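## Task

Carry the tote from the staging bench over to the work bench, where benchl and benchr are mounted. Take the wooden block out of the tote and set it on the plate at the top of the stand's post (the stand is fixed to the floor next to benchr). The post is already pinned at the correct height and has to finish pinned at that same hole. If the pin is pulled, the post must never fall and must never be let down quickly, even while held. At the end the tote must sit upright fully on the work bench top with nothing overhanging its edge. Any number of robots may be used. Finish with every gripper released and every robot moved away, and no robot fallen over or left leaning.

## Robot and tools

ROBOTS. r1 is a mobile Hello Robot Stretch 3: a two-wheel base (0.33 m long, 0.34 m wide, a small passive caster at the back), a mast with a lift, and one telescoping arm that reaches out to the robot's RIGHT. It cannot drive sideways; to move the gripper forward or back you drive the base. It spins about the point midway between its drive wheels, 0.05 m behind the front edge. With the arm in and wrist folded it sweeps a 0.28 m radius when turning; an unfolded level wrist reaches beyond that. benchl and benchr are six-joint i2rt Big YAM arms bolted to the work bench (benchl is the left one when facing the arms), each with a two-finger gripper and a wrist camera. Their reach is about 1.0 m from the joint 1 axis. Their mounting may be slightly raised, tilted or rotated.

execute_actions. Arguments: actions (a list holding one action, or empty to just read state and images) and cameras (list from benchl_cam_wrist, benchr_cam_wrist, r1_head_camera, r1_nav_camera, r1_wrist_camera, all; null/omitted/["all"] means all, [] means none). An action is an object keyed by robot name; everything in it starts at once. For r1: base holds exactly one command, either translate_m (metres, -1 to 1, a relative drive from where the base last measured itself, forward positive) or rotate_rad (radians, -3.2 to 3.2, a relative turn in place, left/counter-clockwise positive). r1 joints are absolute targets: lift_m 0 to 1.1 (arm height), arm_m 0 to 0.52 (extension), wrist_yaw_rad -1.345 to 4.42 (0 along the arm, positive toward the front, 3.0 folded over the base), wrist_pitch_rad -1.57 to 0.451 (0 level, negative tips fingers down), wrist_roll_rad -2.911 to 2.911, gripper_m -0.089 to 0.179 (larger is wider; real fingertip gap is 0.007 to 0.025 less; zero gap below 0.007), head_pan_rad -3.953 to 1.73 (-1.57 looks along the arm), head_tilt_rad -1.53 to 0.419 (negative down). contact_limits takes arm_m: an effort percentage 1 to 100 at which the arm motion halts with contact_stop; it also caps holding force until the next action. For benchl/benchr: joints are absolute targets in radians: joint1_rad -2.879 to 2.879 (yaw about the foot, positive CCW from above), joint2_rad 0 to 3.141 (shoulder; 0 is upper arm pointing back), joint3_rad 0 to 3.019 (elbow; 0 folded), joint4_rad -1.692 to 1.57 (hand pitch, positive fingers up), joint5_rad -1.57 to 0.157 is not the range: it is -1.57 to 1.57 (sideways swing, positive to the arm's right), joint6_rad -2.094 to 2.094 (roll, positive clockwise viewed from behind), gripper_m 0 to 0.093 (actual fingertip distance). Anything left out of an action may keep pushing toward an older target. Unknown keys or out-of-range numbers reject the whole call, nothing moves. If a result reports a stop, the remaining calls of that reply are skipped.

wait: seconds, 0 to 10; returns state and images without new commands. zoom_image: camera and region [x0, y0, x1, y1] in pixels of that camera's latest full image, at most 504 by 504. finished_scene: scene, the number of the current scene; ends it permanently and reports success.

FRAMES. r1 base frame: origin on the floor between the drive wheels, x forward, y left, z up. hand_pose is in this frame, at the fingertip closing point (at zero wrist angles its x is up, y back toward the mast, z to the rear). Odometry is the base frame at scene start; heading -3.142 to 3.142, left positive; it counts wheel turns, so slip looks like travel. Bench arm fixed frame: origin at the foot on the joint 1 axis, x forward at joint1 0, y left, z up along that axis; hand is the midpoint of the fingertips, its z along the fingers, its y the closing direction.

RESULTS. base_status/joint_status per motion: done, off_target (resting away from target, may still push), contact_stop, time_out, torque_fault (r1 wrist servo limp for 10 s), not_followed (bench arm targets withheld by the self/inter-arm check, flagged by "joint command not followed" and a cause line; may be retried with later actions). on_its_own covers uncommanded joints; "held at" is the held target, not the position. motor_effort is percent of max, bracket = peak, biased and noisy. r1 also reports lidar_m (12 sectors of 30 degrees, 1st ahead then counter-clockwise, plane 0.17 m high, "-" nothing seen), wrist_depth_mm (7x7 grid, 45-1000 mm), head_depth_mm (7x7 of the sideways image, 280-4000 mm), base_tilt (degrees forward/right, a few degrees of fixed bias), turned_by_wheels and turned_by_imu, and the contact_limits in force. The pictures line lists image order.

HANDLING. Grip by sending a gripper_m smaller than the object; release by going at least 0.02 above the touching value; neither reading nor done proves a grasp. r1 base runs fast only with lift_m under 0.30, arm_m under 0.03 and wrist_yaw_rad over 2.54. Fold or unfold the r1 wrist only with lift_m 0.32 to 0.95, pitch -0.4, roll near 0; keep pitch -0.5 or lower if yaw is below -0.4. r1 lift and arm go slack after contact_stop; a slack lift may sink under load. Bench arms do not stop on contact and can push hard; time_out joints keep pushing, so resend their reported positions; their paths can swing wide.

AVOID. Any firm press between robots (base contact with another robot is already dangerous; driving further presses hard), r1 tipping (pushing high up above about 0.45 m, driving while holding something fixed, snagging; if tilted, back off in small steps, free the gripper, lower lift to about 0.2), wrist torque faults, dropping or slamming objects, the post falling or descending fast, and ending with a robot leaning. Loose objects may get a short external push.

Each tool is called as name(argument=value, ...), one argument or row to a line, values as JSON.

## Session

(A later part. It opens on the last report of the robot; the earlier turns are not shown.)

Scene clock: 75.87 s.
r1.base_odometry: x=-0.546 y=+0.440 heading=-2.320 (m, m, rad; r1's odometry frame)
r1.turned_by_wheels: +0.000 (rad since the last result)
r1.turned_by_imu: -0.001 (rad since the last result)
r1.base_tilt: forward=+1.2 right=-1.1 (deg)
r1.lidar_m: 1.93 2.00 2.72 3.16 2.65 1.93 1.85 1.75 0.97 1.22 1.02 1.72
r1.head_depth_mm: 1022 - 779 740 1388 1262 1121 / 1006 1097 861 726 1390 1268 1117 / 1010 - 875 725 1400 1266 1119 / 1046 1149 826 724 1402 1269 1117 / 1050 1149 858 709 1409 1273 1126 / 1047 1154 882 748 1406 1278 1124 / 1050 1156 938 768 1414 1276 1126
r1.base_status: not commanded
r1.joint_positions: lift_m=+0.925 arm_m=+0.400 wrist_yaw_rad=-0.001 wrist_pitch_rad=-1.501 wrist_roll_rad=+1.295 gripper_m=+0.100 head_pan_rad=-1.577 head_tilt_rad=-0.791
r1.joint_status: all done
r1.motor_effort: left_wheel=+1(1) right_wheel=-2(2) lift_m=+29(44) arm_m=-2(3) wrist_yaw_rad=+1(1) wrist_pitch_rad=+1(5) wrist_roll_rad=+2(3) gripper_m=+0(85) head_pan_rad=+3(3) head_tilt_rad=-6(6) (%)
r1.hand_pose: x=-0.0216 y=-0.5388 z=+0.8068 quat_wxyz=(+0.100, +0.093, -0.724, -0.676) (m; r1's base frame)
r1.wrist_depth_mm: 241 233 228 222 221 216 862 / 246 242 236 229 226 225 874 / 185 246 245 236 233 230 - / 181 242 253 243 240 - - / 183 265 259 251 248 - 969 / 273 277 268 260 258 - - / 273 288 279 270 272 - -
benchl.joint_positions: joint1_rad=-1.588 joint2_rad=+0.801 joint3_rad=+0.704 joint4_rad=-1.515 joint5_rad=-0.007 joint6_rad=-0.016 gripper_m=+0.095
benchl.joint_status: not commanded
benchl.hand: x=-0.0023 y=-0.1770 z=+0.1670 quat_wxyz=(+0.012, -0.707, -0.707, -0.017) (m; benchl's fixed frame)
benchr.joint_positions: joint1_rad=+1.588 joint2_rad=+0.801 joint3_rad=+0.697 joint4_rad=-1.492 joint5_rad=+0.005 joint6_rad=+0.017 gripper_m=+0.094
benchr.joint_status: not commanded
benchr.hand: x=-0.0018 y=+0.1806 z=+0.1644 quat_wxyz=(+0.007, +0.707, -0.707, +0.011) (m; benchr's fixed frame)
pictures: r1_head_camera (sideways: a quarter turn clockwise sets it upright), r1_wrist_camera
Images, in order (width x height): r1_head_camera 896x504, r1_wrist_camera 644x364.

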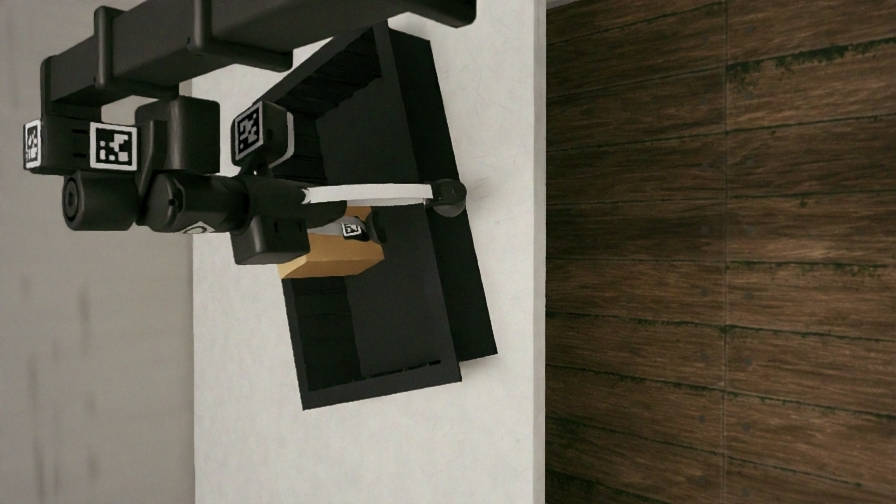

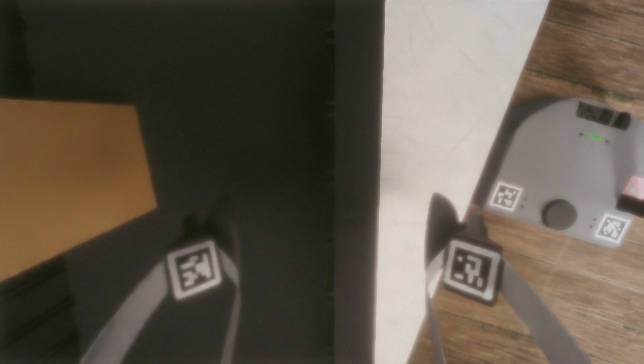

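execute_actions(
  actions=[
    {"r1":{"base":{"translate_m":0.02},"joints":{"lift_m":1.03}}},
  ],
  cameras=[],
)

execute_actions(
  actions=[
    {"r1":{"joints":{"arm_m":0.52,"wrist_pitch_rad":-1.35,"wrist_roll_rad":-0.27,"gripper_m":0.15}}},
  ],
  cameras=["r1_head_camera","r1_wrist_camera"],
)

Scene clock: 82.53 s.
r1.base_odometry: x=-0.560 y=+0.426 heading=-2.320 (m, m, rad; r1's odometry frame)
r1.turned_by_wheels: +0.000 (rad since the last result)
r1.turned_by_imu: -0.001 (rad since the last result)
r1.base_tilt: forward=+1.4 right=-1.0 (deg)
r1.lidar_m: 1.91 1.99 2.69 3.16 2.68 1.94 1.87 1.76 0.98 1.22 1.01 1.72
r1.head_depth_mm: 1046 1137 833 740 1395 1262 1115 / 1083 1138 869 725 1399 1269 1121 / - 1143 868 724 1396 1265 1122 / 1025 1144 838 715 1401 1271 1125 / 1045 1147 852 710 1403 1273 1123 / 1048 1153 908 748 1410 1281 1118 / 1051 1156 936 767 1411 1276 1125
r1.base_status: done
r1.joint_positions: lift_m=+1.030 arm_m=+0.400 wrist_yaw_rad=-0.001 wrist_pitch_rad=-1.501 wrist_roll_rad=+1.295 gripper_m=+0.100 head_pan_rad=-1.577 head_tilt_rad=-0.791
r1.joint_status: all done
r1.motor_effort: left_wheel=+1(4) right_wheel=-2(5) lift_m=+50(50) arm_m=-2(2) wrist_yaw_rad=+1(1) wrist_pitch_rad=+1(1) wrist_roll_rad=+2(2) gripper_m=+0(1) head_pan_rad=+3(3) head_tilt_rad=-6(5) (%)
r1.hand_pose: x=-0.0216 y=-0.5389 z=+0.9110 quat_wxyz=(+0.100, +0.093, -0.724, -0.676) (m; r1's base frame)
r1.wrist_depth_mm: 269 333 331 323 319 963 965 / 275 305 335 331 326 - 970 / 276 237 347 345 336 - - / 335 262 365 353 349 - - / 397 367 377 367 362 - - / 411 336 367 365 - - - / 433 314 313 297 - - -
benchl.joint_positions: joint1_rad=-1.588 joint2_rad=+0.801 joint3_rad=+0.704 joint4_rad=-1.515 joint5_rad=-0.007 joint6_rad=-0.016 gripper_m=+0.095
benchl.joint_status: not commanded
benchl.hand: x=-0.0023 y=-0.1770 z=+0.1670 quat_wxyz=(+0.012, -0.707, -0.707, -0.017) (m; benchl's fixed frame)
benchr.joint_positions: joint1_rad=+1.588 joint2_rad=+0.801 joint3_rad=+0.697 joint4_rad=-1.492 joint5_rad=+0.005 joint6_rad=+0.017 gripper_m=+0.094
benchr.joint_status: not commanded
benchr.hand: x=-0.0018 y=+0.1806 z=+0.1644 quat_wxyz=(+0.007, +0.707, -0.707, +0.011) (m; benchr's fixed frame)
pictures: none
No camera images: the call's "cameras" was empty. Leave "cameras" out to get every camera's image.

Scene clock: 84.67 s.
r1.base_odometry: x=-0.560 y=+0.426 heading=-2.320 (m, m, rad; r1's odometry frame)
r1.turned_by_wheels: +0.000 (rad since the last result)
r1.turned_by_imu: +0.000 (rad since the last result)
r1.base_tilt: forward=+1.3 right=-1.1 (deg)
r1.lidar_m: 1.92 1.98 2.69 3.17 2.68 1.95 1.87 1.75 0.98 1.22 1.01 1.71
r1.head_depth_mm: 1041 1139 830 739 1400 1261 1117 / 1044 1138 866 726 1395 1264 1116 / 1046 1139 866 723 1400 1265 1117 / 1049 1148 835 713 1400 1267 1120 / 1047 1149 851 710 1409 1269 1120 / 1048 1153 908 748 1408 1272 1122 / 1053 1155 937 769 1408 1278 1125
r1.base_status: not commanded
r1.joint_positions: lift_m=+1.030 arm_m=+0.519 wrist_yaw_rad=-0.001 wrist_pitch_rad=-1.354 wrist_roll_rad=-0.265 gripper_m=+0.150 head_pan_rad=-1.577 head_tilt_rad=-0.791
r1.joint_status: all done
r1.motor_effort: left_wheel=+1(1) right_wheel=-2(2) lift_m=+50(51) arm_m=+2(1) wrist_yaw_rad=+0(0) wrist_pitch_rad=+3(6) wrist_roll_rad=-2(2) gripper_m=+0(84) head_pan_rad=+3(3) head_tilt_rad=-6(6) (%)
r1.hand_pose: x=-0.0216 y=-0.6956 z=+0.9129 quat_wxyz=(+0.619, +0.498, -0.473, -0.382) (m; r1's base frame)
r1.wrist_depth_mm: 347 346 354 359 357 363 365 / 347 347 353 353 360 362 368 / 348 285 303 269 340 294 371 / 344 332 352 233 355 340 367 / 348 288 351 357 362 365 372 / 354 - 353 355 359 361 370 / 348 310 355 357 358 330 278
benchl.joint_positions: joint1_rad=-1.588 joint2_rad=+0.801 joint3_rad=+0.704 joint4_rad=-1.515 joint5_rad=-0.007 joint6_rad=-0.016 gripper_m=+0.095
benchl.joint_status: not commanded
benchl.hand: x=-0.0023 y=-0.1770 z=+0.1670 quat_wxyz=(+0.012, -0.707, -0.707, -0.017) (m; benchl's fixed frame)
benchr.joint_positions: joint1_rad=+1.588 joint2_rad=+0.801 joint3_rad=+0.697 joint4_rad=-1.492 joint5_rad=+0.005 joint6_rad=+0.017 gripper_m=+0.094
benchr.joint_status: not commanded
benchr.hand: x=-0.0018 y=+0.1806 z=+0.1644 quat_wxyz=(+0.007, +0.707, -0.707, +0.011) (m; benchr's fixed frame)
pictures: r1_head_camera (sideways: a quarter turn clockwise sets it upright), r1_wrist_camera
Images, in order (width x height): r1_head_camera 896x504, r1_wrist_camera 644x364.

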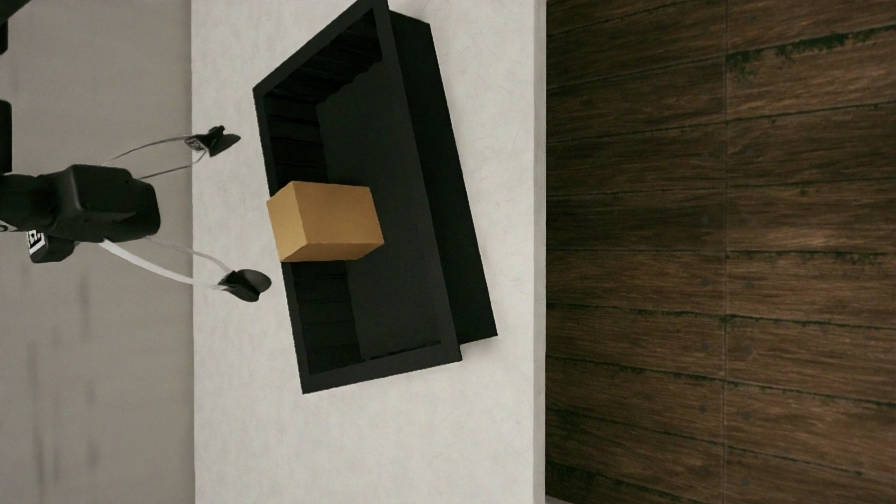

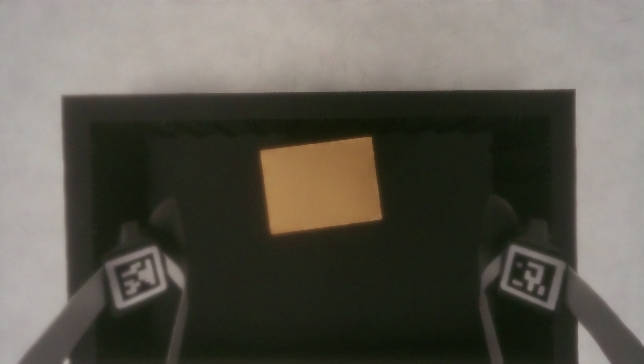

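Good alignment.

execute_actions(
  actions=[
    {"r1":{"joints":{"lift_m":0.95}}},
  ],
  cameras=["r1_wrist_camera"],
)

execute_actions(
  actions=[
    {"r1":{"joints":{"gripper_m":0.03}}},
  ],
  cameras=[],
)

execute_actions(
  actions=[
    {"r1":{"joints":{"lift_m":1.09}}},
  ],
  cameras=["r1_wrist_camera"],
)

execute_actions(
  actions=[
    {"r1":{"base":{"rotate_rad":1.57},"joints":{"arm_m":0.02,"head_pan_rad":0,"head_tilt_rad":-0.3}}},
  ],
  cameras=[],
)

execute_actions(
  actions=[
    {"r1":{"base":{"translate_m":1.0}}},
  ],
  cameras=["r1_wrist_camera","r1_nav_camera","r1_head_camera"],
)

Scene clock: 92.77 s.
r1.base_odometry: x=-0.560 y=+0.426 heading=-2.320 (m, m, rad; r1's odometry frame)
r1.turned_by_wheels: +0.000 (rad since the last result)
r1.turned_by_imu: -0.001 (rad since the last result)
r1.base_tilt: forward=+1.4 right=-0.9 (deg)
r1.lidar_m: 1.91 1.99 2.70 3.16 2.67 1.94 1.87 1.75 0.98 1.22 1.00 1.72
r1.head_depth_mm: - - 809 739 1392 1260 1116 / - 1138 867 726 1404 1263 1120 / - 1126 857 722 1394 1268 1122 / 1049 1140 831 714 1402 1273 1121 / 1047 1154 850 710 1412 1274 1126 / 1048 1152 908 748 1414 1282 1127 / 1049 1155 940 767 1409 1277 1129
r1.base_status: not commanded
r1.joint_positions: lift_m=+0.950 arm_m=+0.519 wrist_yaw_rad=-0.001 wrist_pitch_rad=-1.354 wrist_roll_rad=-0.265 gripper_m=+0.150 head_pan_rad=-1.577 head_tilt_rad=-0.791
r1.joint_status: all done
r1.motor_effort: left_wheel=+1(1) right_wheel=-2(2) lift_m=+30(48) arm_m=+2(2) wrist_yaw_rad=+1(1) wrist_pitch_rad=+3(3) wrist_roll_rad=-2(2) gripper_m=+1(1) head_pan_rad=+3(3) head_tilt_rad=-5(6) (%)
r1.hand_pose: x=-0.0216 y=-0.6956 z=+0.8336 quat_wxyz=(+0.619, +0.498, -0.473, -0.382) (m; r1's base frame)
r1.wrist_depth_mm: 268 270 273 275 278 280 282 / 181 184 185 187 189 191 192 / 218 269 265 153 237 281 229 / 227 268 271 153 276 282 228 / 226 268 270 153 278 280 230 / 223 - 272 275 276 280 222 / 215 270 272 276 277 283 253
benchl.joint_positions: joint1_rad=-1.588 joint2_rad=+0.801 joint3_rad=+0.704 joint4_rad=-1.515 joint5_rad=-0.007 joint6_rad=-0.016 gripper_m=+0.095
benchl.joint_status: not commanded
benchl.hand: x=-0.0023 y=-0.1770 z=+0.1670 quat_wxyz=(+0.012, -0.707, -0.707, -0.017) (m; benchl's fixed frame)
benchr.joint_positions: joint1_rad=+1.588 joint2_rad=+0.801 joint3_rad=+0.697 joint4_rad=-1.492 joint5_rad=+0.005 joint6_rad=+0.017 gripper_m=+0.094
benchr.joint_status: not commanded
benchr.hand: x=-0.0018 y=+0.1806 z=+0.1644 quat_wxyz=(+0.007, +0.707, -0.707, +0.011) (m; benchr's fixed frame)
pictures: r1_wrist_camera
Images, in order (width x height): r1_wrist_camera 644x364.

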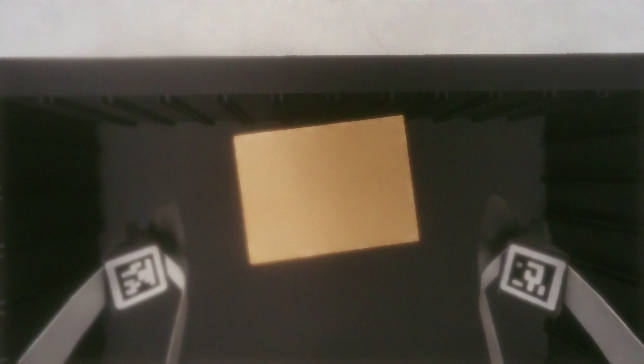

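Scene clock: 94.47 s.
r1.base_odometry: x=-0.560 y=+0.426 heading=-2.320 (m, m, rad; r1's odometry frame)
r1.turned_by_wheels: +0.000 (rad since the last result)
r1.turned_by_imu: +0.000 (rad since the last result)
r1.base_tilt: forward=+1.1 right=-0.9 (deg)
r1.lidar_m: 1.92 1.98 2.69 3.16 2.67 1.94 1.87 1.76 0.98 1.22 1.01 1.72
r1.head_depth_mm: - - 807 741 1390 1266 1114 / - 1142 867 724 1395 1268 1119 / - 1129 866 724 1399 1265 1122 / 1042 1147 835 714 1404 1269 1119 / 1049 1153 852 710 1408 1275 1121 / 1047 1154 907 746 1403 1277 1125 / 1051 1157 939 768 1407 1277 1127
r1.base_status: not commanded
r1.joint_positions: lift_m=+0.950 arm_m=+0.519 wrist_yaw_rad=-0.001 wrist_pitch_rad=-1.354 wrist_roll_rad=-0.266 gripper_m=+0.031 head_pan_rad=-1.577 head_tilt_rad=-0.791
r1.joint_status: all done
r1.motor_effort: left_wheel=+1(1) right_wheel=-2(2) lift_m=+30(31) arm_m=+2(2) wrist_yaw_rad=+0(0) wrist_pitch_rad=+3(3) wrist_roll_rad=-2(2) gripper_m=-21(95) head_pan_rad=+3(3) head_tilt_rad=-6(5) (%)
r1.hand_pose: x=-0.0216 y=-0.6957 z=+0.8336 quat_wxyz=(+0.619, +0.498, -0.473, -0.381) (m; r1's base frame)
r1.wrist_depth_mm: 268 270 272 275 278 281 284 / 182 184 184 186 188 190 191 / 217 269 266 152 238 280 228 / 229 266 271 151 278 279 231 / 226 268 149 151 153 279 232 / 224 271 273 277 278 282 233 / 224 269 274 276 278 282 227
benchl.joint_positions: joint1_rad=-1.588 joint2_rad=+0.801 joint3_rad=+0.704 joint4_rad=-1.515 joint5_rad=-0.007 joint6_rad=-0.016 gripper_m=+0.095
benchl.joint_status: not commanded
benchl.hand: x=-0.0023 y=-0.1770 z=+0.1670 quat_wxyz=(+0.012, -0.707, -0.707, -0.017) (m; benchl's fixed frame)
benchr.joint_positions: joint1_rad=+1.588 joint2_rad=+0.801 joint3_rad=+0.697 joint4_rad=-1.492 joint5_rad=+0.005 joint6_rad=+0.017 gripper_m=+0.094
benchr.joint_status: not commanded
benchr.hand: x=-0.0018 y=+0.1806 z=+0.1644 quat_wxyz=(+0.007, +0.707, -0.707, +0.011) (m; benchr's fixed frame)
pictures: none
No camera images: the call's "cameras" was empty. Leave "cameras" out to get every camera's image.

Scene clock: 96.57 s.
r1.base_odometry: x=-0.560 y=+0.426 heading=-2.320 (m, m, rad; r1's odometry frame)
r1.turned_by_wheels: +0.000 (rad since the last result)
r1.turned_by_imu: +0.000 (rad since the last result)
r1.base_tilt: forward=+1.4 right=-0.8 (deg)
r1.lidar_m: 1.91 1.98 2.70 3.17 2.67 1.94 1.86 1.75 0.98 1.22 1.00 1.72
r1.head_depth_mm: 1045 1138 831 741 1388 1272 1116 / 1044 1139 869 727 1397 1266 1117 / 1085 887 869 722 1400 1273 1121 / 1067 1069 857 713 1404 1273 1125 / 1046 1148 850 709 1395 1271 1128 / 1050 1153 911 747 1407 1273 1126 / 1048 1157 940 766 1411 1275 1125
r1.base_status: not commanded
r1.joint_positions: lift_m=+1.090 arm_m=+0.519 wrist_yaw_rad=-0.001 wrist_pitch_rad=-1.355 wrist_roll_rad=-0.266 gripper_m=+0.034 head_pan_rad=-1.577 head_tilt_rad=-0.791
r1.joint_status: all done
r1.motor_effort: left_wheel=+1(1) right_wheel=-1(2) lift_m=+53(58) arm_m=+2(2) wrist_yaw_rad=+1(1) wrist_pitch_rad=+3(4) wrist_roll_rad=-2(2) gripper_m=-19(21) head_pan_rad=+3(3) head_tilt_rad=-6(5) (%)
r1.hand_pose: x=-0.0216 y=-0.6955 z=+0.9728 quat_wxyz=(+0.619, +0.498, -0.473, -0.381) (m; r1's base frame)
r1.wrist_depth_mm: 407 409 416 415 421 424 432 / 403 413 414 418 422 426 431 / 408 319 325 155 330 352 426 / 404 358 407 152 419 392 438 / 408 359 149 152 155 366 432 / 411 396 409 420 422 432 434 / - 384 384 378 378 350 432
benchl.joint_positions: joint1_rad=-1.588 joint2_rad=+0.801 joint3_rad=+0.704 joint4_rad=-1.515 joint5_rad=-0.007 joint6_rad=-0.016 gripper_m=+0.095
benchl.joint_status: not commanded
benchl.hand: x=-0.0023 y=-0.1770 z=+0.1670 quat_wxyz=(+0.012, -0.707, -0.707, -0.017) (m; benchl's fixed frame)
benchr.joint_positions: joint1_rad=+1.588 joint2_rad=+0.801 joint3_rad=+0.697 joint4_rad=-1.492 joint5_rad=+0.005 joint6_rad=+0.017 gripper_m=+0.094
benchr.joint_status: not commanded
benchr.hand: x=-0.0018 y=+0.1806 z=+0.1644 quat_wxyz=(+0.007, +0.707, -0.707, +0.011) (m; benchr's fixed frame)
pictures: r1_wrist_camera
Images, in order (width x height): r1_wrist_camera 644x364.

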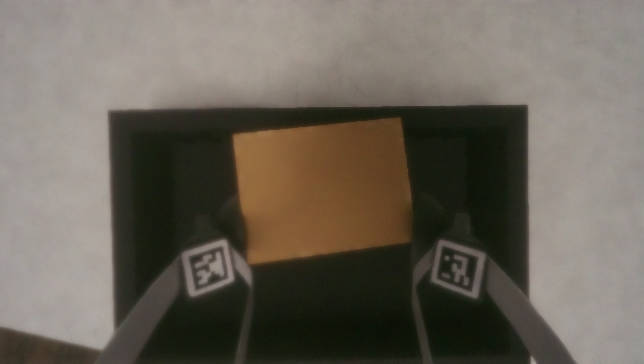

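Scene clock: 101.43 s.
r1.base_odometry: x=-0.560 y=+0.426 heading=-0.750 (m, m, rad; r1's odometry frame)
r1.turned_by_wheels: +1.570 (rad since the last result)
r1.turned_by_imu: +1.560 (rad since the last result)
r1.base_tilt: forward=+1.4 right=-1.0 (deg)
r1.lidar_m: 3.16 2.66 1.94 1.87 1.75 0.98 1.22 1.01 1.73 1.91 1.98 2.70
r1.head_depth_mm: 2975 3195 3396 3480 2454 1826 1446 / 2975 3138 3333 3528 2471 1832 1438 / 3020 3140 3313 3484 2445 1827 1455 / 2977 3190 3274 3535 2457 1820 1449 / 2998 3222 3330 3494 2467 1816 1448 / 2998 3205 3327 3465 2451 1815 1446 / 3023 3211 3348 3522 2449 1823 1448
r1.base_status: done
r1.joint_positions: lift_m=+1.090 arm_m=+0.020 wrist_yaw_rad=-0.001 wrist_pitch_rad=-1.355 wrist_roll_rad=-0.267 gripper_m=+0.034 head_pan_rad=-0.007 head_tilt_rad=-0.310
r1.joint_status: all done
r1.motor_effort: left_wheel=-2(6) right_wheel=+2(9) lift_m=+53(53) arm_m=-3(4) wrist_yaw_rad=+0(1) wrist_pitch_rad=+3(3) wrist_roll_rad=-1(2) gripper_m=-19(20) head_pan_rad=+3(34) head_tilt_rad=+6(38) (%)
r1.hand_pose: x=-0.0216 y=-0.1966 z=+0.9728 quat_wxyz=(+0.619, +0.498, -0.472, -0.381) (m; r1's base frame)
r1.wrist_depth_mm: - - - - - - - / - - - - - - - / - - - 155 - - - / - - - 153 - - - / - - 149 152 155 - - / - - - - - - - / - - - - - - 441
benchl.joint_positions: joint1_rad=-1.588 joint2_rad=+0.801 joint3_rad=+0.704 joint4_rad=-1.515 joint5_rad=-0.007 joint6_rad=-0.016 gripper_m=+0.095
benchl.joint_status: not commanded
benchl.hand: x=-0.0023 y=-0.1770 z=+0.1670 quat_wxyz=(+0.012, -0.707, -0.707, -0.017) (m; benchl's fixed frame)
benchr.joint_positions: joint1_rad=+1.588 joint2_rad=+0.801 joint3_rad=+0.697 joint4_rad=-1.492 joint5_rad=+0.005 joint6_rad=+0.017 gripper_m=+0.094
benchr.joint_status: not commanded
benchr.hand: x=-0.0018 y=+0.1806 z=+0.1644 quat_wxyz=(+0.007, +0.707, -0.707, +0.011) (m; benchr's fixed frame)
pictures: none
No camera images: the call's "cameras" was empty. Leave "cameras" out to get every camera's image.

Scene clock: 112.97 s.
r1.base_odometry: x=+0.172 y=-0.256 heading=-0.750 (m, m, rad; r1's odometry frame)
r1.turned_by_wheels: +0.000 (rad since the last result)
r1.turned_by_imu: +0.006 (rad since the last result)
r1.base_tilt: forward=+1.4 right=-1.1 (deg)
r1.lidar_m: 2.14 2.30 1.94 1.87 1.94 1.89 2.23 1.91 1.99 1.91 1.99 2.28
r1.head_depth_mm: 2143 2255 2383 2535 2340 1818 1442 / 2134 2281 2411 2506 2333 1828 1448 / 2130 2258 2438 2592 2459 1826 1448 / 2155 2261 2395 2558 2442 1814 1460 / 2139 2285 2443 2619 2474 1813 1446 / 2172 2258 2404 2600 2460 1815 1446 / 2169 2312 2438 2228 2342 1811 1447
r1.base_status: done
r1.joint_positions: lift_m=+1.090 arm_m=+0.020 wrist_yaw_rad=-0.001 wrist_pitch_rad=-1.355 wrist_roll_rad=-0.267 gripper_m=+0.034 head_pan_rad=-0.007 head_tilt_rad=-0.310
r1.joint_status: not commanded
r1.motor_effort: left_wheel=-2(2) right_wheel=+2(5) lift_m=+53(52) arm_m=-2(2) wrist_yaw_rad=+0(0) wrist_pitch_rad=+3(3) wrist_roll_rad=-1(1) gripper_m=-19(19) head_pan_rad=+3(3) head_tilt_rad=+6(5) (%)
r1.hand_pose: x=-0.0216 y=-0.1966 z=+0.9728 quat_wxyz=(+0.619, +0.498, -0.472, -0.381) (m; r1's base frame)
r1.wrist_depth_mm: - - - - - - - / - - - - - - - / - - - 156 - - - / - - - 153 - - - / - - 149 151 154 - - / - - - - - - - / - - - - - - -
benchl.joint_positions: joint1_rad=-1.588 joint2_rad=+0.801 joint3_rad=+0.704 joint4_rad=-1.515 joint5_rad=-0.007 joint6_rad=-0.016 gripper_m=+0.095
benchl.joint_status: not commanded
benchl.hand: x=-0.0023 y=-0.1770 z=+0.1670 quat_wxyz=(+0.012, -0.707, -0.707, -0.017) (m; benchl's fixed frame)
benchr.joint_positions: joint1_rad=+1.588 joint2_rad=+0.801 joint3_rad=+0.697 joint4_rad=-1.492 joint5_rad=+0.005 joint6_rad=+0.017 gripper_m=+0.094
benchr.joint_status: not commanded
benchr.hand: x=-0.0018 y=+0.1806 z=+0.1644 quat_wxyz=(+0.007, +0.707, -0.707, +0.011) (m; benchr's fixed frame)
pictures: r1_head_camera (sideways: a quarter turn clockwise sets it upright), r1_nav_camera (sideways: a quarter turn counterclockwise sets it upright), r1_wrist_camera
Images, in order (width x height): r1_head_camera 896x504, r1_nav_camera 672x504, r1_wrist_camera 644x364.

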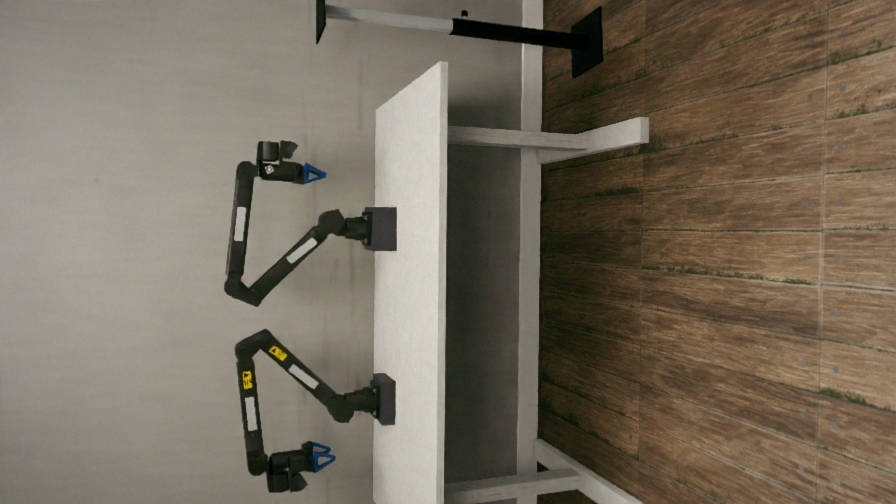

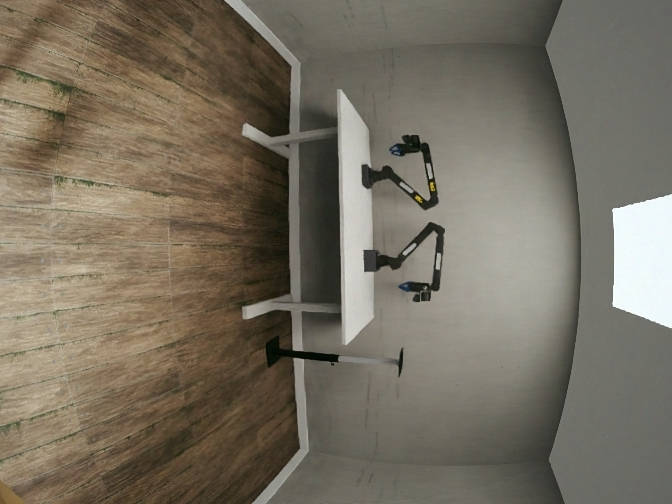

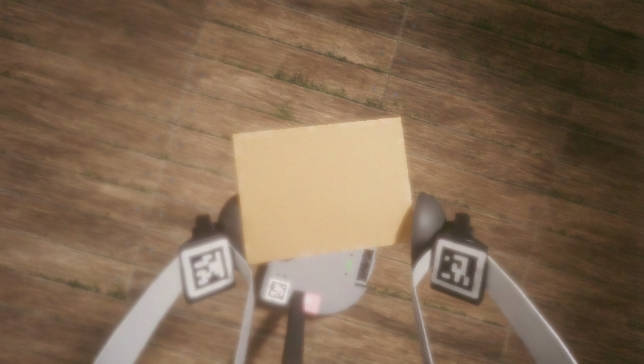

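execute_actions(
  actions=[
    {"r1":{"base":{"rotate_rad":-0.535},"joints":{"wrist_pitch_rad":0.2,"wrist_roll_rad":0.1}}},
  ],
  cameras=[],
)

execute_actions(
  actions=[
    {"r1":{"base":{"translate_m":0.8}}},
  ],
  cameras=[],
)

execute_actions(
  actions=[
    {"r1":{"base":{"translate_m":0.77}}},
  ],
  cameras=[],
)

execute_actions(
  actions=[
    {"r1":{"base":{"rotate_rad":2.105},"joints":{"head_pan_rad":-1.57,"head_tilt_rad":-0.4}}},
  ],
  cameras=["r1_wrist_camera","r1_nav_camera","r1_head_camera"],
)

Scene clock: 120.60 s.
r1.base_odometry: x=+0.172 y=-0.256 heading=-1.285 (m, m, rad; r1's odometry frame)
r1.turned_by_wheels: -0.535 (rad since the last result)
r1.turned_by_imu: -0.532 (rad since the last result)
r1.base_tilt: forward=+1.2 right=-1.0 (deg)
r1.lidar_m: 2.27 2.15 2.30 1.95 1.88 1.93 1.89 2.23 1.91 1.99 1.91 1.98
r1.head_depth_mm: 2189 2270 2379 2493 2413 1827 1453 / 2471 2612 2697 2825 2446 1829 1448 / 2628 2765 2951 3128 2462 1818 1448 / 2454 2603 2788 2965 2481 1829 1452 / 2321 2456 2636 2786 2445 1820 1449 / 2243 2347 2493 2591 2427 1819 1443 / 2122 2229 2341 2100 2349 1829 1448
r1.base_status: done
r1.joint_positions: lift_m=+1.090 arm_m=+0.020 wrist_yaw_rad=-0.001 wrist_pitch_rad=+0.146 wrist_roll_rad=+0.094 gripper_m=+0.034 head_pan_rad=-0.007 head_tilt_rad=-0.310
r1.joint_status: wrist_pitch_rad off_target (ended at +0.146, target +0.200); the others done
r1.on_its_own: wrist_pitch_rad is at rest, and its effort (+33) is outside its rest range (-20 to +32)
r1.motor_effort: left_wheel=+1(5) right_wheel=-1(6) lift_m=+53(53) arm_m=-2(2) wrist_yaw_rad=+0(0) wrist_pitch_rad=+33(34) wrist_roll_rad=+3(3) gripper_m=-19(19) head_pan_rad=+3(3) head_tilt_rad=+6(6) (%)
r1.hand_pose: x=-0.0216 y=-0.4222 z=+1.2418 quat_wxyz=(+0.672, -0.049, -0.737, +0.054) (m; r1's base frame)
r1.wrist_depth_mm: - - - - - - - / - - - - - - - / - - - - - - - / - - - - - - - / - - 173 159 161 - - / - - 151 154 162 - - / - - - 160 - - -
benchl.joint_positions: joint1_rad=-1.588 joint2_rad=+0.801 joint3_rad=+0.704 joint4_rad=-1.515 joint5_rad=-0.007 joint6_rad=-0.016 gripper_m=+0.095
benchl.joint_status: not commanded
benchl.hand: x=-0.0023 y=-0.1770 z=+0.1670 quat_wxyz=(+0.012, -0.707, -0.707, -0.017) (m; benchl's fixed frame)
benchr.joint_positions: joint1_rad=+1.588 joint2_rad=+0.801 joint3_rad=+0.697 joint4_rad=-1.492 joint5_rad=+0.005 joint6_rad=+0.017 gripper_m=+0.094
benchr.joint_status: not commanded
benchr.hand: x=-0.0018 y=+0.1806 z=+0.1644 quat_wxyz=(+0.007, +0.707, -0.707, +0.011) (m; benchr's fixed frame)
pictures: none
No camera images: the call's "cameras" was empty. Leave "cameras" out to get every camera's image.

Scene clock: 130.33 s.
r1.base_odometry: x=+0.398 y=-1.023 heading=-1.285 (m, m, rad; r1's odometry frame)
r1.turned_by_wheels: +0.000 (rad since the last result)
r1.turned_by_imu: +0.005 (rad since the last result)
r1.base_tilt: forward=+1.3 right=-1.1 (deg)
r1.lidar_m: 1.92 1.42 1.92 2.37 2.30 2.36 2.68 2.51 2.14 1.56 1.50 1.56
r1.head_depth_mm: 1734 1807 1868 1957 2039 1826 1441 / 1923 2037 2134 2248 2288 1833 1441 / 1878 1997 2150 2301 2366 1823 1442 / 1777 1902 2025 2174 2255 1807 1443 / 1688 1796 1895 2028 2144 1823 1454 / 1612 1701 1795 1899 2036 1721 1451 / 1548 1616 1689 1774 1899 1820 1446
r1.base_status: done
r1.joint_positions: lift_m=+1.090 arm_m=+0.020 wrist_yaw_rad=-0.001 wrist_pitch_rad=+0.146 wrist_roll_rad=+0.094 gripper_m=+0.034 head_pan_rad=-0.007 head_tilt_rad=-0.310
r1.joint_status: not commanded
r1.on_its_own: wrist_pitch_rad is at rest, and its effort (+33) is outside its rest range (-20 to +32)
r1.motor_effort: left_wheel=+1(5) right_wheel=-2(3) lift_m=+52(53) arm_m=-2(2) wrist_yaw_rad=+0(1) wrist_pitch_rad=+33(33) wrist_roll_rad=+3(3) gripper_m=-19(20) head_pan_rad=+3(3) head_tilt_rad=+6(6) (%)
r1.hand_pose: x=-0.0216 y=-0.4222 z=+1.2418 quat_wxyz=(+0.672, -0.049, -0.737, +0.054) (m; r1's base frame)
r1.wrist_depth_mm: - - - - - - - / - - - - - - - / - - - - - - - / - - - - - - - / - - 173 159 160 - - / - - 151 154 162 - - / - - - 159 - - -
benchl.joint_positions: joint1_rad=-1.588 joint2_rad=+0.801 joint3_rad=+0.704 joint4_rad=-1.515 joint5_rad=-0.007 joint6_rad=-0.016 gripper_m=+0.095
benchl.joint_status: not commanded
benchl.hand: x=-0.0023 y=-0.1770 z=+0.1670 quat_wxyz=(+0.012, -0.707, -0.707, -0.017) (m; benchl's fixed frame)
benchr.joint_positions: joint1_rad=+1.588 joint2_rad=+0.801 joint3_rad=+0.697 joint4_rad=-1.492 joint5_rad=+0.005 joint6_rad=+0.017 gripper_m=+0.094
benchr.joint_status: not commanded
benchr.hand: x=-0.0018 y=+0.1806 z=+0.1644 quat_wxyz=(+0.007, +0.707, -0.707, +0.011) (m; benchr's fixed frame)
pictures: none
No camera images: the call's "cameras" was empty. Leave "cameras" out to get every camera's image.

Scene clock: 139.77 s.
r1.base_odometry: x=+0.615 y=-1.762 heading=-1.285 (m, m, rad; r1's odometry frame)
r1.turned_by_wheels: +0.000 (rad since the last result)
r1.turned_by_imu: +0.004 (rad since the last result)
r1.base_tilt: forward=+1.3 right=-1.0 (deg)
r1.lidar_m: 1.22 0.79 0.86 1.68 2.69 2.76 3.48 3.20 1.58 1.16 1.12 1.16
r1.head_depth_mm: 1268 1333 1393 1442 1514 1578 1444 / 1247 1340 1435 1559 1657 1738 1449 / 1178 1259 1340 1444 1562 1672 1444 / 1118 1185 1264 1353 1461 1575 1455 / 1064 1127 1197 1277 1363 1475 1456 / 1011 1066 1135 1206 1286 1380 1426 / 966 1023 1070 1134 1216 1296 1356
r1.base_status: done
r1.joint_positions: lift_m=+1.090 arm_m=+0.020 wrist_yaw_rad=-0.001 wrist_pitch_rad=+0.147 wrist_roll_rad=+0.094 gripper_m=+0.034 head_pan_rad=-0.007 head_tilt_rad=-0.310
r1.joint_status: not commanded
r1.on_its_own: wrist_pitch_rad is at rest, and its effort (+33) is outside its rest range (-20 to +32)
r1.motor_effort: left_wheel=+0(5) right_wheel=-1(3) lift_m=+53(54) arm_m=-2(2) wrist_yaw_rad=+0(0) wrist_pitch_rad=+33(33) wrist_roll_rad=+3(3) gripper_m=-19(19) head_pan_rad=+3(3) head_tilt_rad=+6(6) (%)
r1.hand_pose: x=-0.0216 y=-0.4222 z=+1.2418 quat_wxyz=(+0.672, -0.049, -0.737, +0.054) (m; r1's base frame)
r1.wrist_depth_mm: 725 790 912 - - - - / 721 796 899 - - - - / 744 814 943 - - - - / 723 799 898 - - - - / 736 801 173 160 160 - - / 735 802 151 154 162 - - / 726 833 890 160 - - -
benchl.joint_positions: joint1_rad=-1.588 joint2_rad=+0.801 joint3_rad=+0.704 joint4_rad=-1.515 joint5_rad=-0.007 joint6_rad=-0.016 gripper_m=+0.095
benchl.joint_status: not commanded
benchl.hand: x=-0.0023 y=-0.1770 z=+0.1670 quat_wxyz=(+0.012, -0.707, -0.707, -0.017) (m; benchl's fixed frame)
benchr.joint_positions: joint1_rad=+1.588 joint2_rad=+0.801 joint3_rad=+0.697 joint4_rad=-1.492 joint5_rad=+0.005 joint6_rad=+0.017 gripper_m=+0.094
benchr.joint_status: not commanded
benchr.hand: x=-0.0018 y=+0.1806 z=+0.1644 quat_wxyz=(+0.007, +0.707, -0.707, +0.011) (m; benchr's fixed frame)
pictures: none
No camera images: the call's "cameras" was empty. Leave "cameras" out to get every camera's image.

Scene clock: 144.07 s.
r1.base_odometry: x=+0.615 y=-1.762 heading=+0.820 (m, m, rad; r1's odometry frame)
r1.turned_by_wheels: +2.105 (rad since the last result)
r1.turned_by_imu: +2.092 (rad since the last result)
r1.base_tilt: forward=+1.5 right=-1.0 (deg)
r1.lidar_m: 2.66 2.78 3.49 3.18 1.55 1.15 1.12 1.16 1.22 0.79 0.86 1.71
r1.head_depth_mm: 953 1001 - - - - 1352 / 960 1007 - - - - 1352 / 966 - - - - - 1353 / 972 1036 368 835 1335 1452 1270 / 976 1051 1143 1228 1369 1522 1354 / 983 1057 1144 1238 1372 1513 1348 / 988 1064 1158 1233 975 1047 1139
r1.base_status: done
r1.joint_positions: lift_m=+1.090 arm_m=+0.020 wrist_yaw_rad=-0.001 wrist_pitch_rad=+0.147 wrist_roll_rad=+0.094 gripper_m=+0.034 head_pan_rad=-1.563 head_tilt_rad=-0.395
r1.joint_status: all done
r1.motor_effort: left_wheel=-1(5) right_wheel=+2(6) lift_m=+53(53) arm_m=-2(2) wrist_yaw_rad=+0(0) wrist_pitch_rad=+32(33) wrist_roll_rad=+3(3) gripper_m=-19(19) head_pan_rad=-3(33) head_tilt_rad=-2(14) (%)
r1.hand_pose: x=-0.0216 y=-0.4222 z=+1.2419 quat_wxyz=(+0.672, -0.049, -0.737, +0.054) (m; r1's base frame)
r1.wrist_depth_mm: 977 956 938 912 896 881 875 / 969 958 930 909 917 912 887 / - 951 938 928 915 892 898 / 990 976 948 934 908 887 912 / 696 982 172 159 160 902 921 / - - 151 154 162 958 939 / - - 975 160 929 960 954
benchl.joint_positions: joint1_rad=-1.588 joint2_rad=+0.801 joint3_rad=+0.704 joint4_rad=-1.515 joint5_rad=-0.007 joint6_rad=-0.016 gripper_m=+0.095
benchl.joint_status: not commanded
benchl.hand: x=-0.0023 y=-0.1770 z=+0.1670 quat_wxyz=(+0.012, -0.707, -0.707, -0.017) (m; benchl's fixed frame)
benchr.joint_positions: joint1_rad=+1.588 joint2_rad=+0.801 joint3_rad=+0.697 joint4_rad=-1.492 joint5_rad=+0.005 joint6_rad=+0.017 gripper_m=+0.094
benchr.joint_status: not commanded
benchr.hand: x=-0.0018 y=+0.1806 z=+0.1644 quat_wxyz=(+0.007, +0.707, -0.707, +0.011) (m; benchr's fixed frame)
pictures: r1_head_camera (sideways: a quarter turn clockwise sets it upright), r1_nav_camera (sideways: a quarter turn counterclockwise sets it upright), r1_wrist_camera
Images, in order (width x height): r1_head_camera 896x504, r1_nav_camera 672x504, r1_wrist_camera 644x364.

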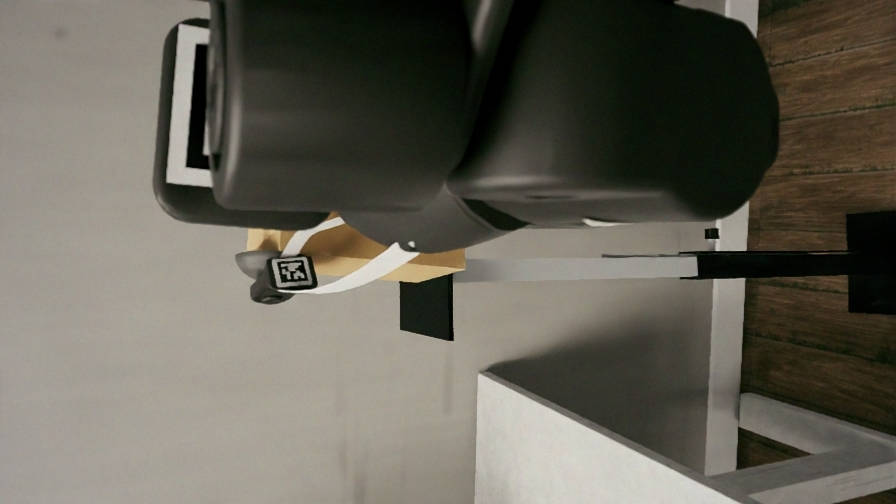

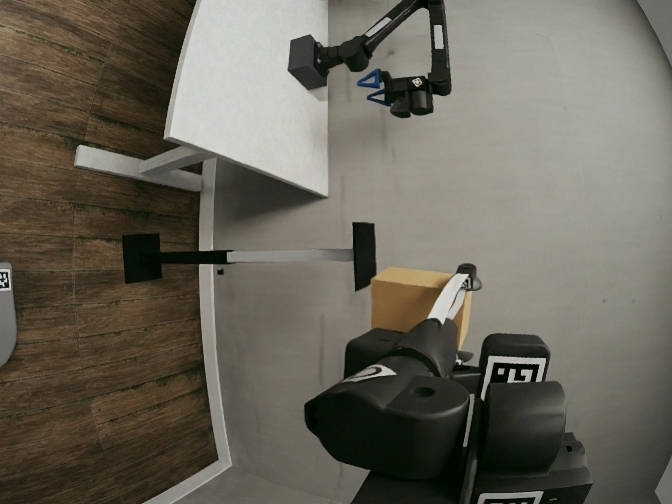

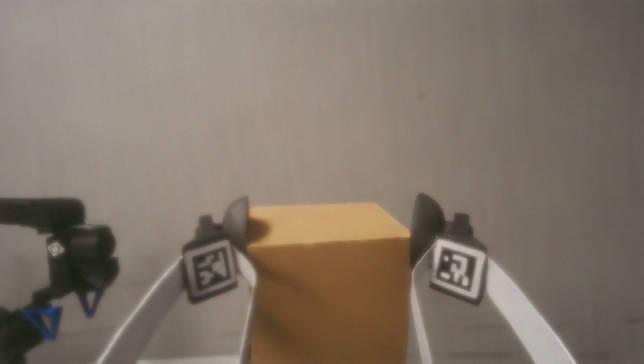

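execute_actions(
  actions=[
    {"r1":{"base":{"translate_m":0.07},"joints":{"arm_m":0.42,"wrist_roll_rad":0,"lift_m":1.04}}},
  ],
  cameras=["benchr_cam_wrist","r1_nav_camera","r1_head_camera"],
)

Scene clock: 157.13 s.
r1.base_odometry: x=+0.663 y=-1.711 heading=+0.820 (m, m, rad; r1's odometry frame)
r1.turned_by_wheels: +0.000 (rad since the last result)
r1.turned_by_imu: -0.001 (rad since the last result)
r1.base_tilt: forward=+1.2 right=-1.0 (deg)
r1.lidar_m: 2.59 2.71 3.44 3.19 1.65 1.23 1.19 1.24 1.22 0.79 0.83 1.71
r1.head_depth_mm: 955 1016 1138 1211 1321 1465 1352 / 959 1021 1140 1217 1333 1476 1351 / 966 1031 - 1012 1325 1473 1320 / 969 1042 1134 1186 1343 1491 1310 / 978 1058 1143 1240 1368 1505 1347 / 984 1061 1145 1233 1016 1507 1320 / 989 1063 1157 1237 972 749 662
r1.base_status: done
r1.joint_positions: lift_m=+1.040 arm_m=+0.420 wrist_yaw_rad=+0.000 wrist_pitch_rad=+0.148 wrist_roll_rad=+0.004 gripper_m=+0.034 head_pan_rad=-1.563 head_tilt_rad=-0.395
r1.joint_status: all done
r1.motor_effort: left_wheel=-1(2) right_wheel=+2(6) lift_m=+33(46) arm_m=+2(4) wrist_yaw_rad=+0(0) wrist_pitch_rad=+32(32) wrist_roll_rad=-2(5) gripper_m=-19(19) head_pan_rad=-2(2) head_tilt_rad=-3(3) (%)
r1.hand_pose: x=-0.0215 y=-0.8217 z=+1.1929 quat_wxyz=(+0.704, -0.052, -0.706, +0.052) (m; r1's base frame)
r1.wrist_depth_mm: 532 521 519 513 500 504 494 / 538 524 525 515 517 505 494 / 546 538 528 525 519 509 500 / 548 544 533 528 526 508 508 / 559 551 172 159 160 518 509 / 572 562 151 155 163 517 516 / 574 559 560 160 530 539 519
benchl.joint_positions: joint1_rad=-1.588 joint2_rad=+0.801 joint3_rad=+0.704 joint4_rad=-1.515 joint5_rad=-0.007 joint6_rad=-0.016 gripper_m=+0.095
benchl.joint_status: not commanded
benchl.hand: x=-0.0023 y=-0.1770 z=+0.1670 quat_wxyz=(+0.012, -0.707, -0.707, -0.017) (m; benchl's fixed frame)
benchr.joint_positions: joint1_rad=+1.588 joint2_rad=+0.801 joint3_rad=+0.697 joint4_rad=-1.492 joint5_rad=+0.005 joint6_rad=+0.017 gripper_m=+0.094
benchr.joint_status: not commanded
benchr.hand: x=-0.0018 y=+0.1806 z=+0.1644 quat_wxyz=(+0.007, +0.707, -0.707, +0.011) (m; benchr's fixed frame)
pictures: benchr_cam_wrist, r1_head_camera (sideways: a quarter turn clockwise sets it upright), r1_nav_camera (sideways: a quarter turn counterclockwise sets it upright)
Images, in order (width x height): benchr_cam_wrist 616x616, r1_head_camera 896x504, r1_nav_camera 672x504.

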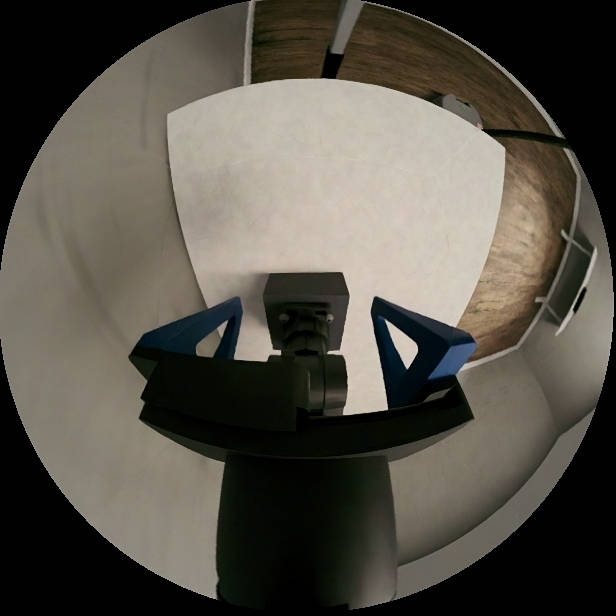

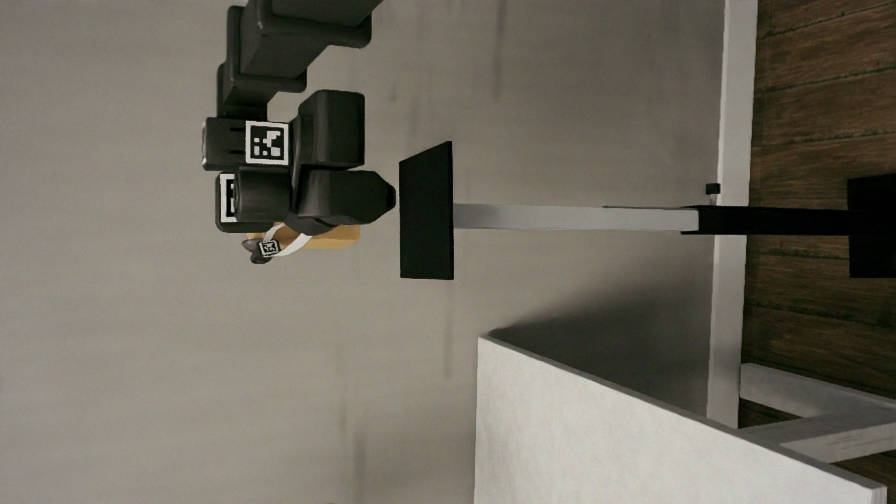

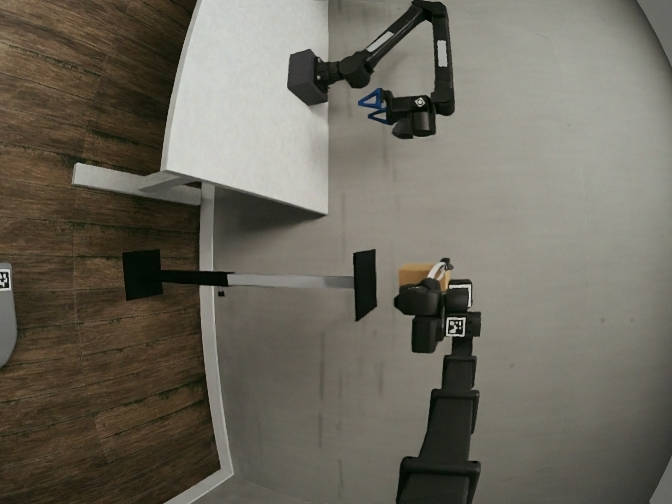

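Gap ≈ 0.085.

execute_actions(
  actions=[
    {"r1":{"joints":{"lift_m":0.965}},"benchr":{"joints":{"joint4_rad":-0.2}}},
  ],
  cameras=["benchr_cam_wrist","r1_head_camera"],
)

Scene clock: 165.57 s.
r1.base_odometry: x=+0.663 y=-1.711 heading=+0.820 (m, m, rad; r1's odometry frame)
r1.turned_by_wheels: +0.000 (rad since the last result)
r1.turned_by_imu: -0.001 (rad since the last result)
r1.base_tilt: forward=+1.3 right=-1.0 (deg)
r1.lidar_m: 2.59 2.71 3.44 3.19 1.64 1.23 1.19 1.24 1.22 0.79 0.83 1.72
r1.head_depth_mm: 955 1028 1100 - 1341 1466 1348 / 962 1029 1094 1247 1331 1484 1351 / 963 1036 1098 1254 1332 1473 1311 / 975 1043 1115 1200 1338 1482 1310 / 976 1056 1141 1239 1362 1512 1358 / 984 1059 1150 1232 1012 1500 1311 / 992 1054 1157 1238 971 749 664
r1.base_status: not commanded
r1.joint_positions: lift_m=+0.965 arm_m=+0.420 wrist_yaw_rad=+0.000 wrist_pitch_rad=+0.148 wrist_roll_rad=+0.004 gripper_m=+0.034 head_pan_rad=-1.563 head_tilt_rad=-0.395
r1.joint_status: all done
r1.motor_effort: left_wheel=-1(2) right_wheel=+2(2) lift_m=+32(33) arm_m=+2(2) wrist_yaw_rad=+0(0) wrist_pitch_rad=+31(32) wrist_roll_rad=-2(2) gripper_m=-19(19) head_pan_rad=-2(2) head_tilt_rad=-3(3) (%)
r1.hand_pose: x=-0.0215 y=-0.8217 z=+1.1180 quat_wxyz=(+0.704, -0.052, -0.706, +0.052) (m; r1's base frame)
r1.wrist_depth_mm: 530 525 520 508 500 494 497 / 545 525 523 510 504 498 496 / 544 535 530 517 514 505 500 / 548 538 531 527 518 513 506 / 566 537 172 159 161 514 509 / 558 554 152 155 162 528 517 / 570 572 552 160 542 532 531
benchl.joint_positions: joint1_rad=-1.588 joint2_rad=+0.801 joint3_rad=+0.704 joint4_rad=-1.515 joint5_rad=-0.007 joint6_rad=-0.016 gripper_m=+0.095
benchl.joint_status: not commanded
benchl.hand: x=-0.0023 y=-0.1770 z=+0.1670 quat_wxyz=(+0.012, -0.707, -0.707, -0.017) (m; benchl's fixed frame)
benchr.joint_positions: joint1_rad=+1.588 joint2_rad=+0.801 joint3_rad=+0.697 joint4_rad=-0.224 joint5_rad=+0.005 joint6_rad=+0.017 gripper_m=+0.094
benchr.joint_status: all done
benchr.hand: x=-0.0059 y=+0.4198 z=+0.3309 quat_wxyz=(-0.406, +0.574, -0.576, -0.417) (m; benchr's fixed frame)
pictures: benchr_cam_wrist, r1_head_camera (sideways: a quarter turn clockwise sets it upright)
Images, in order (width x height): benchr_cam_wrist 616x616, r1_head_camera 896x504.

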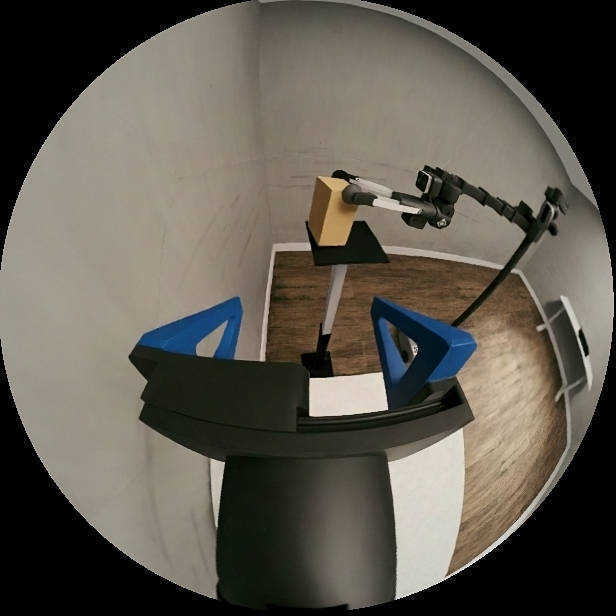

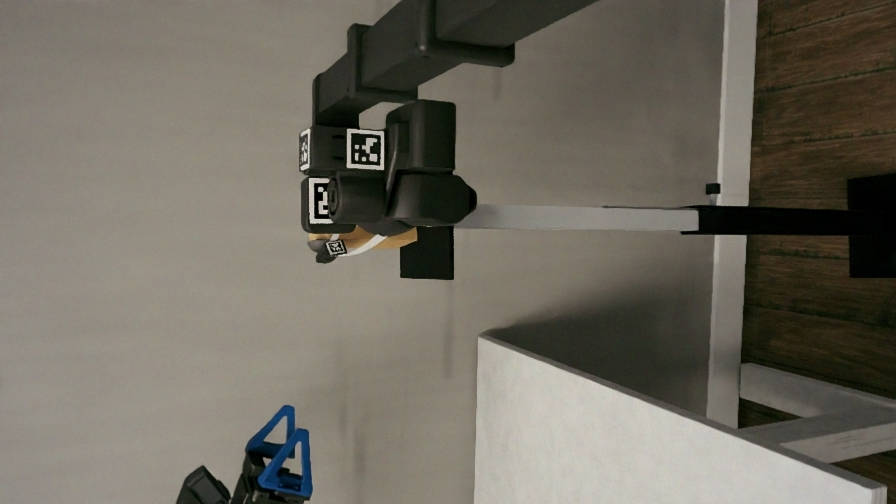

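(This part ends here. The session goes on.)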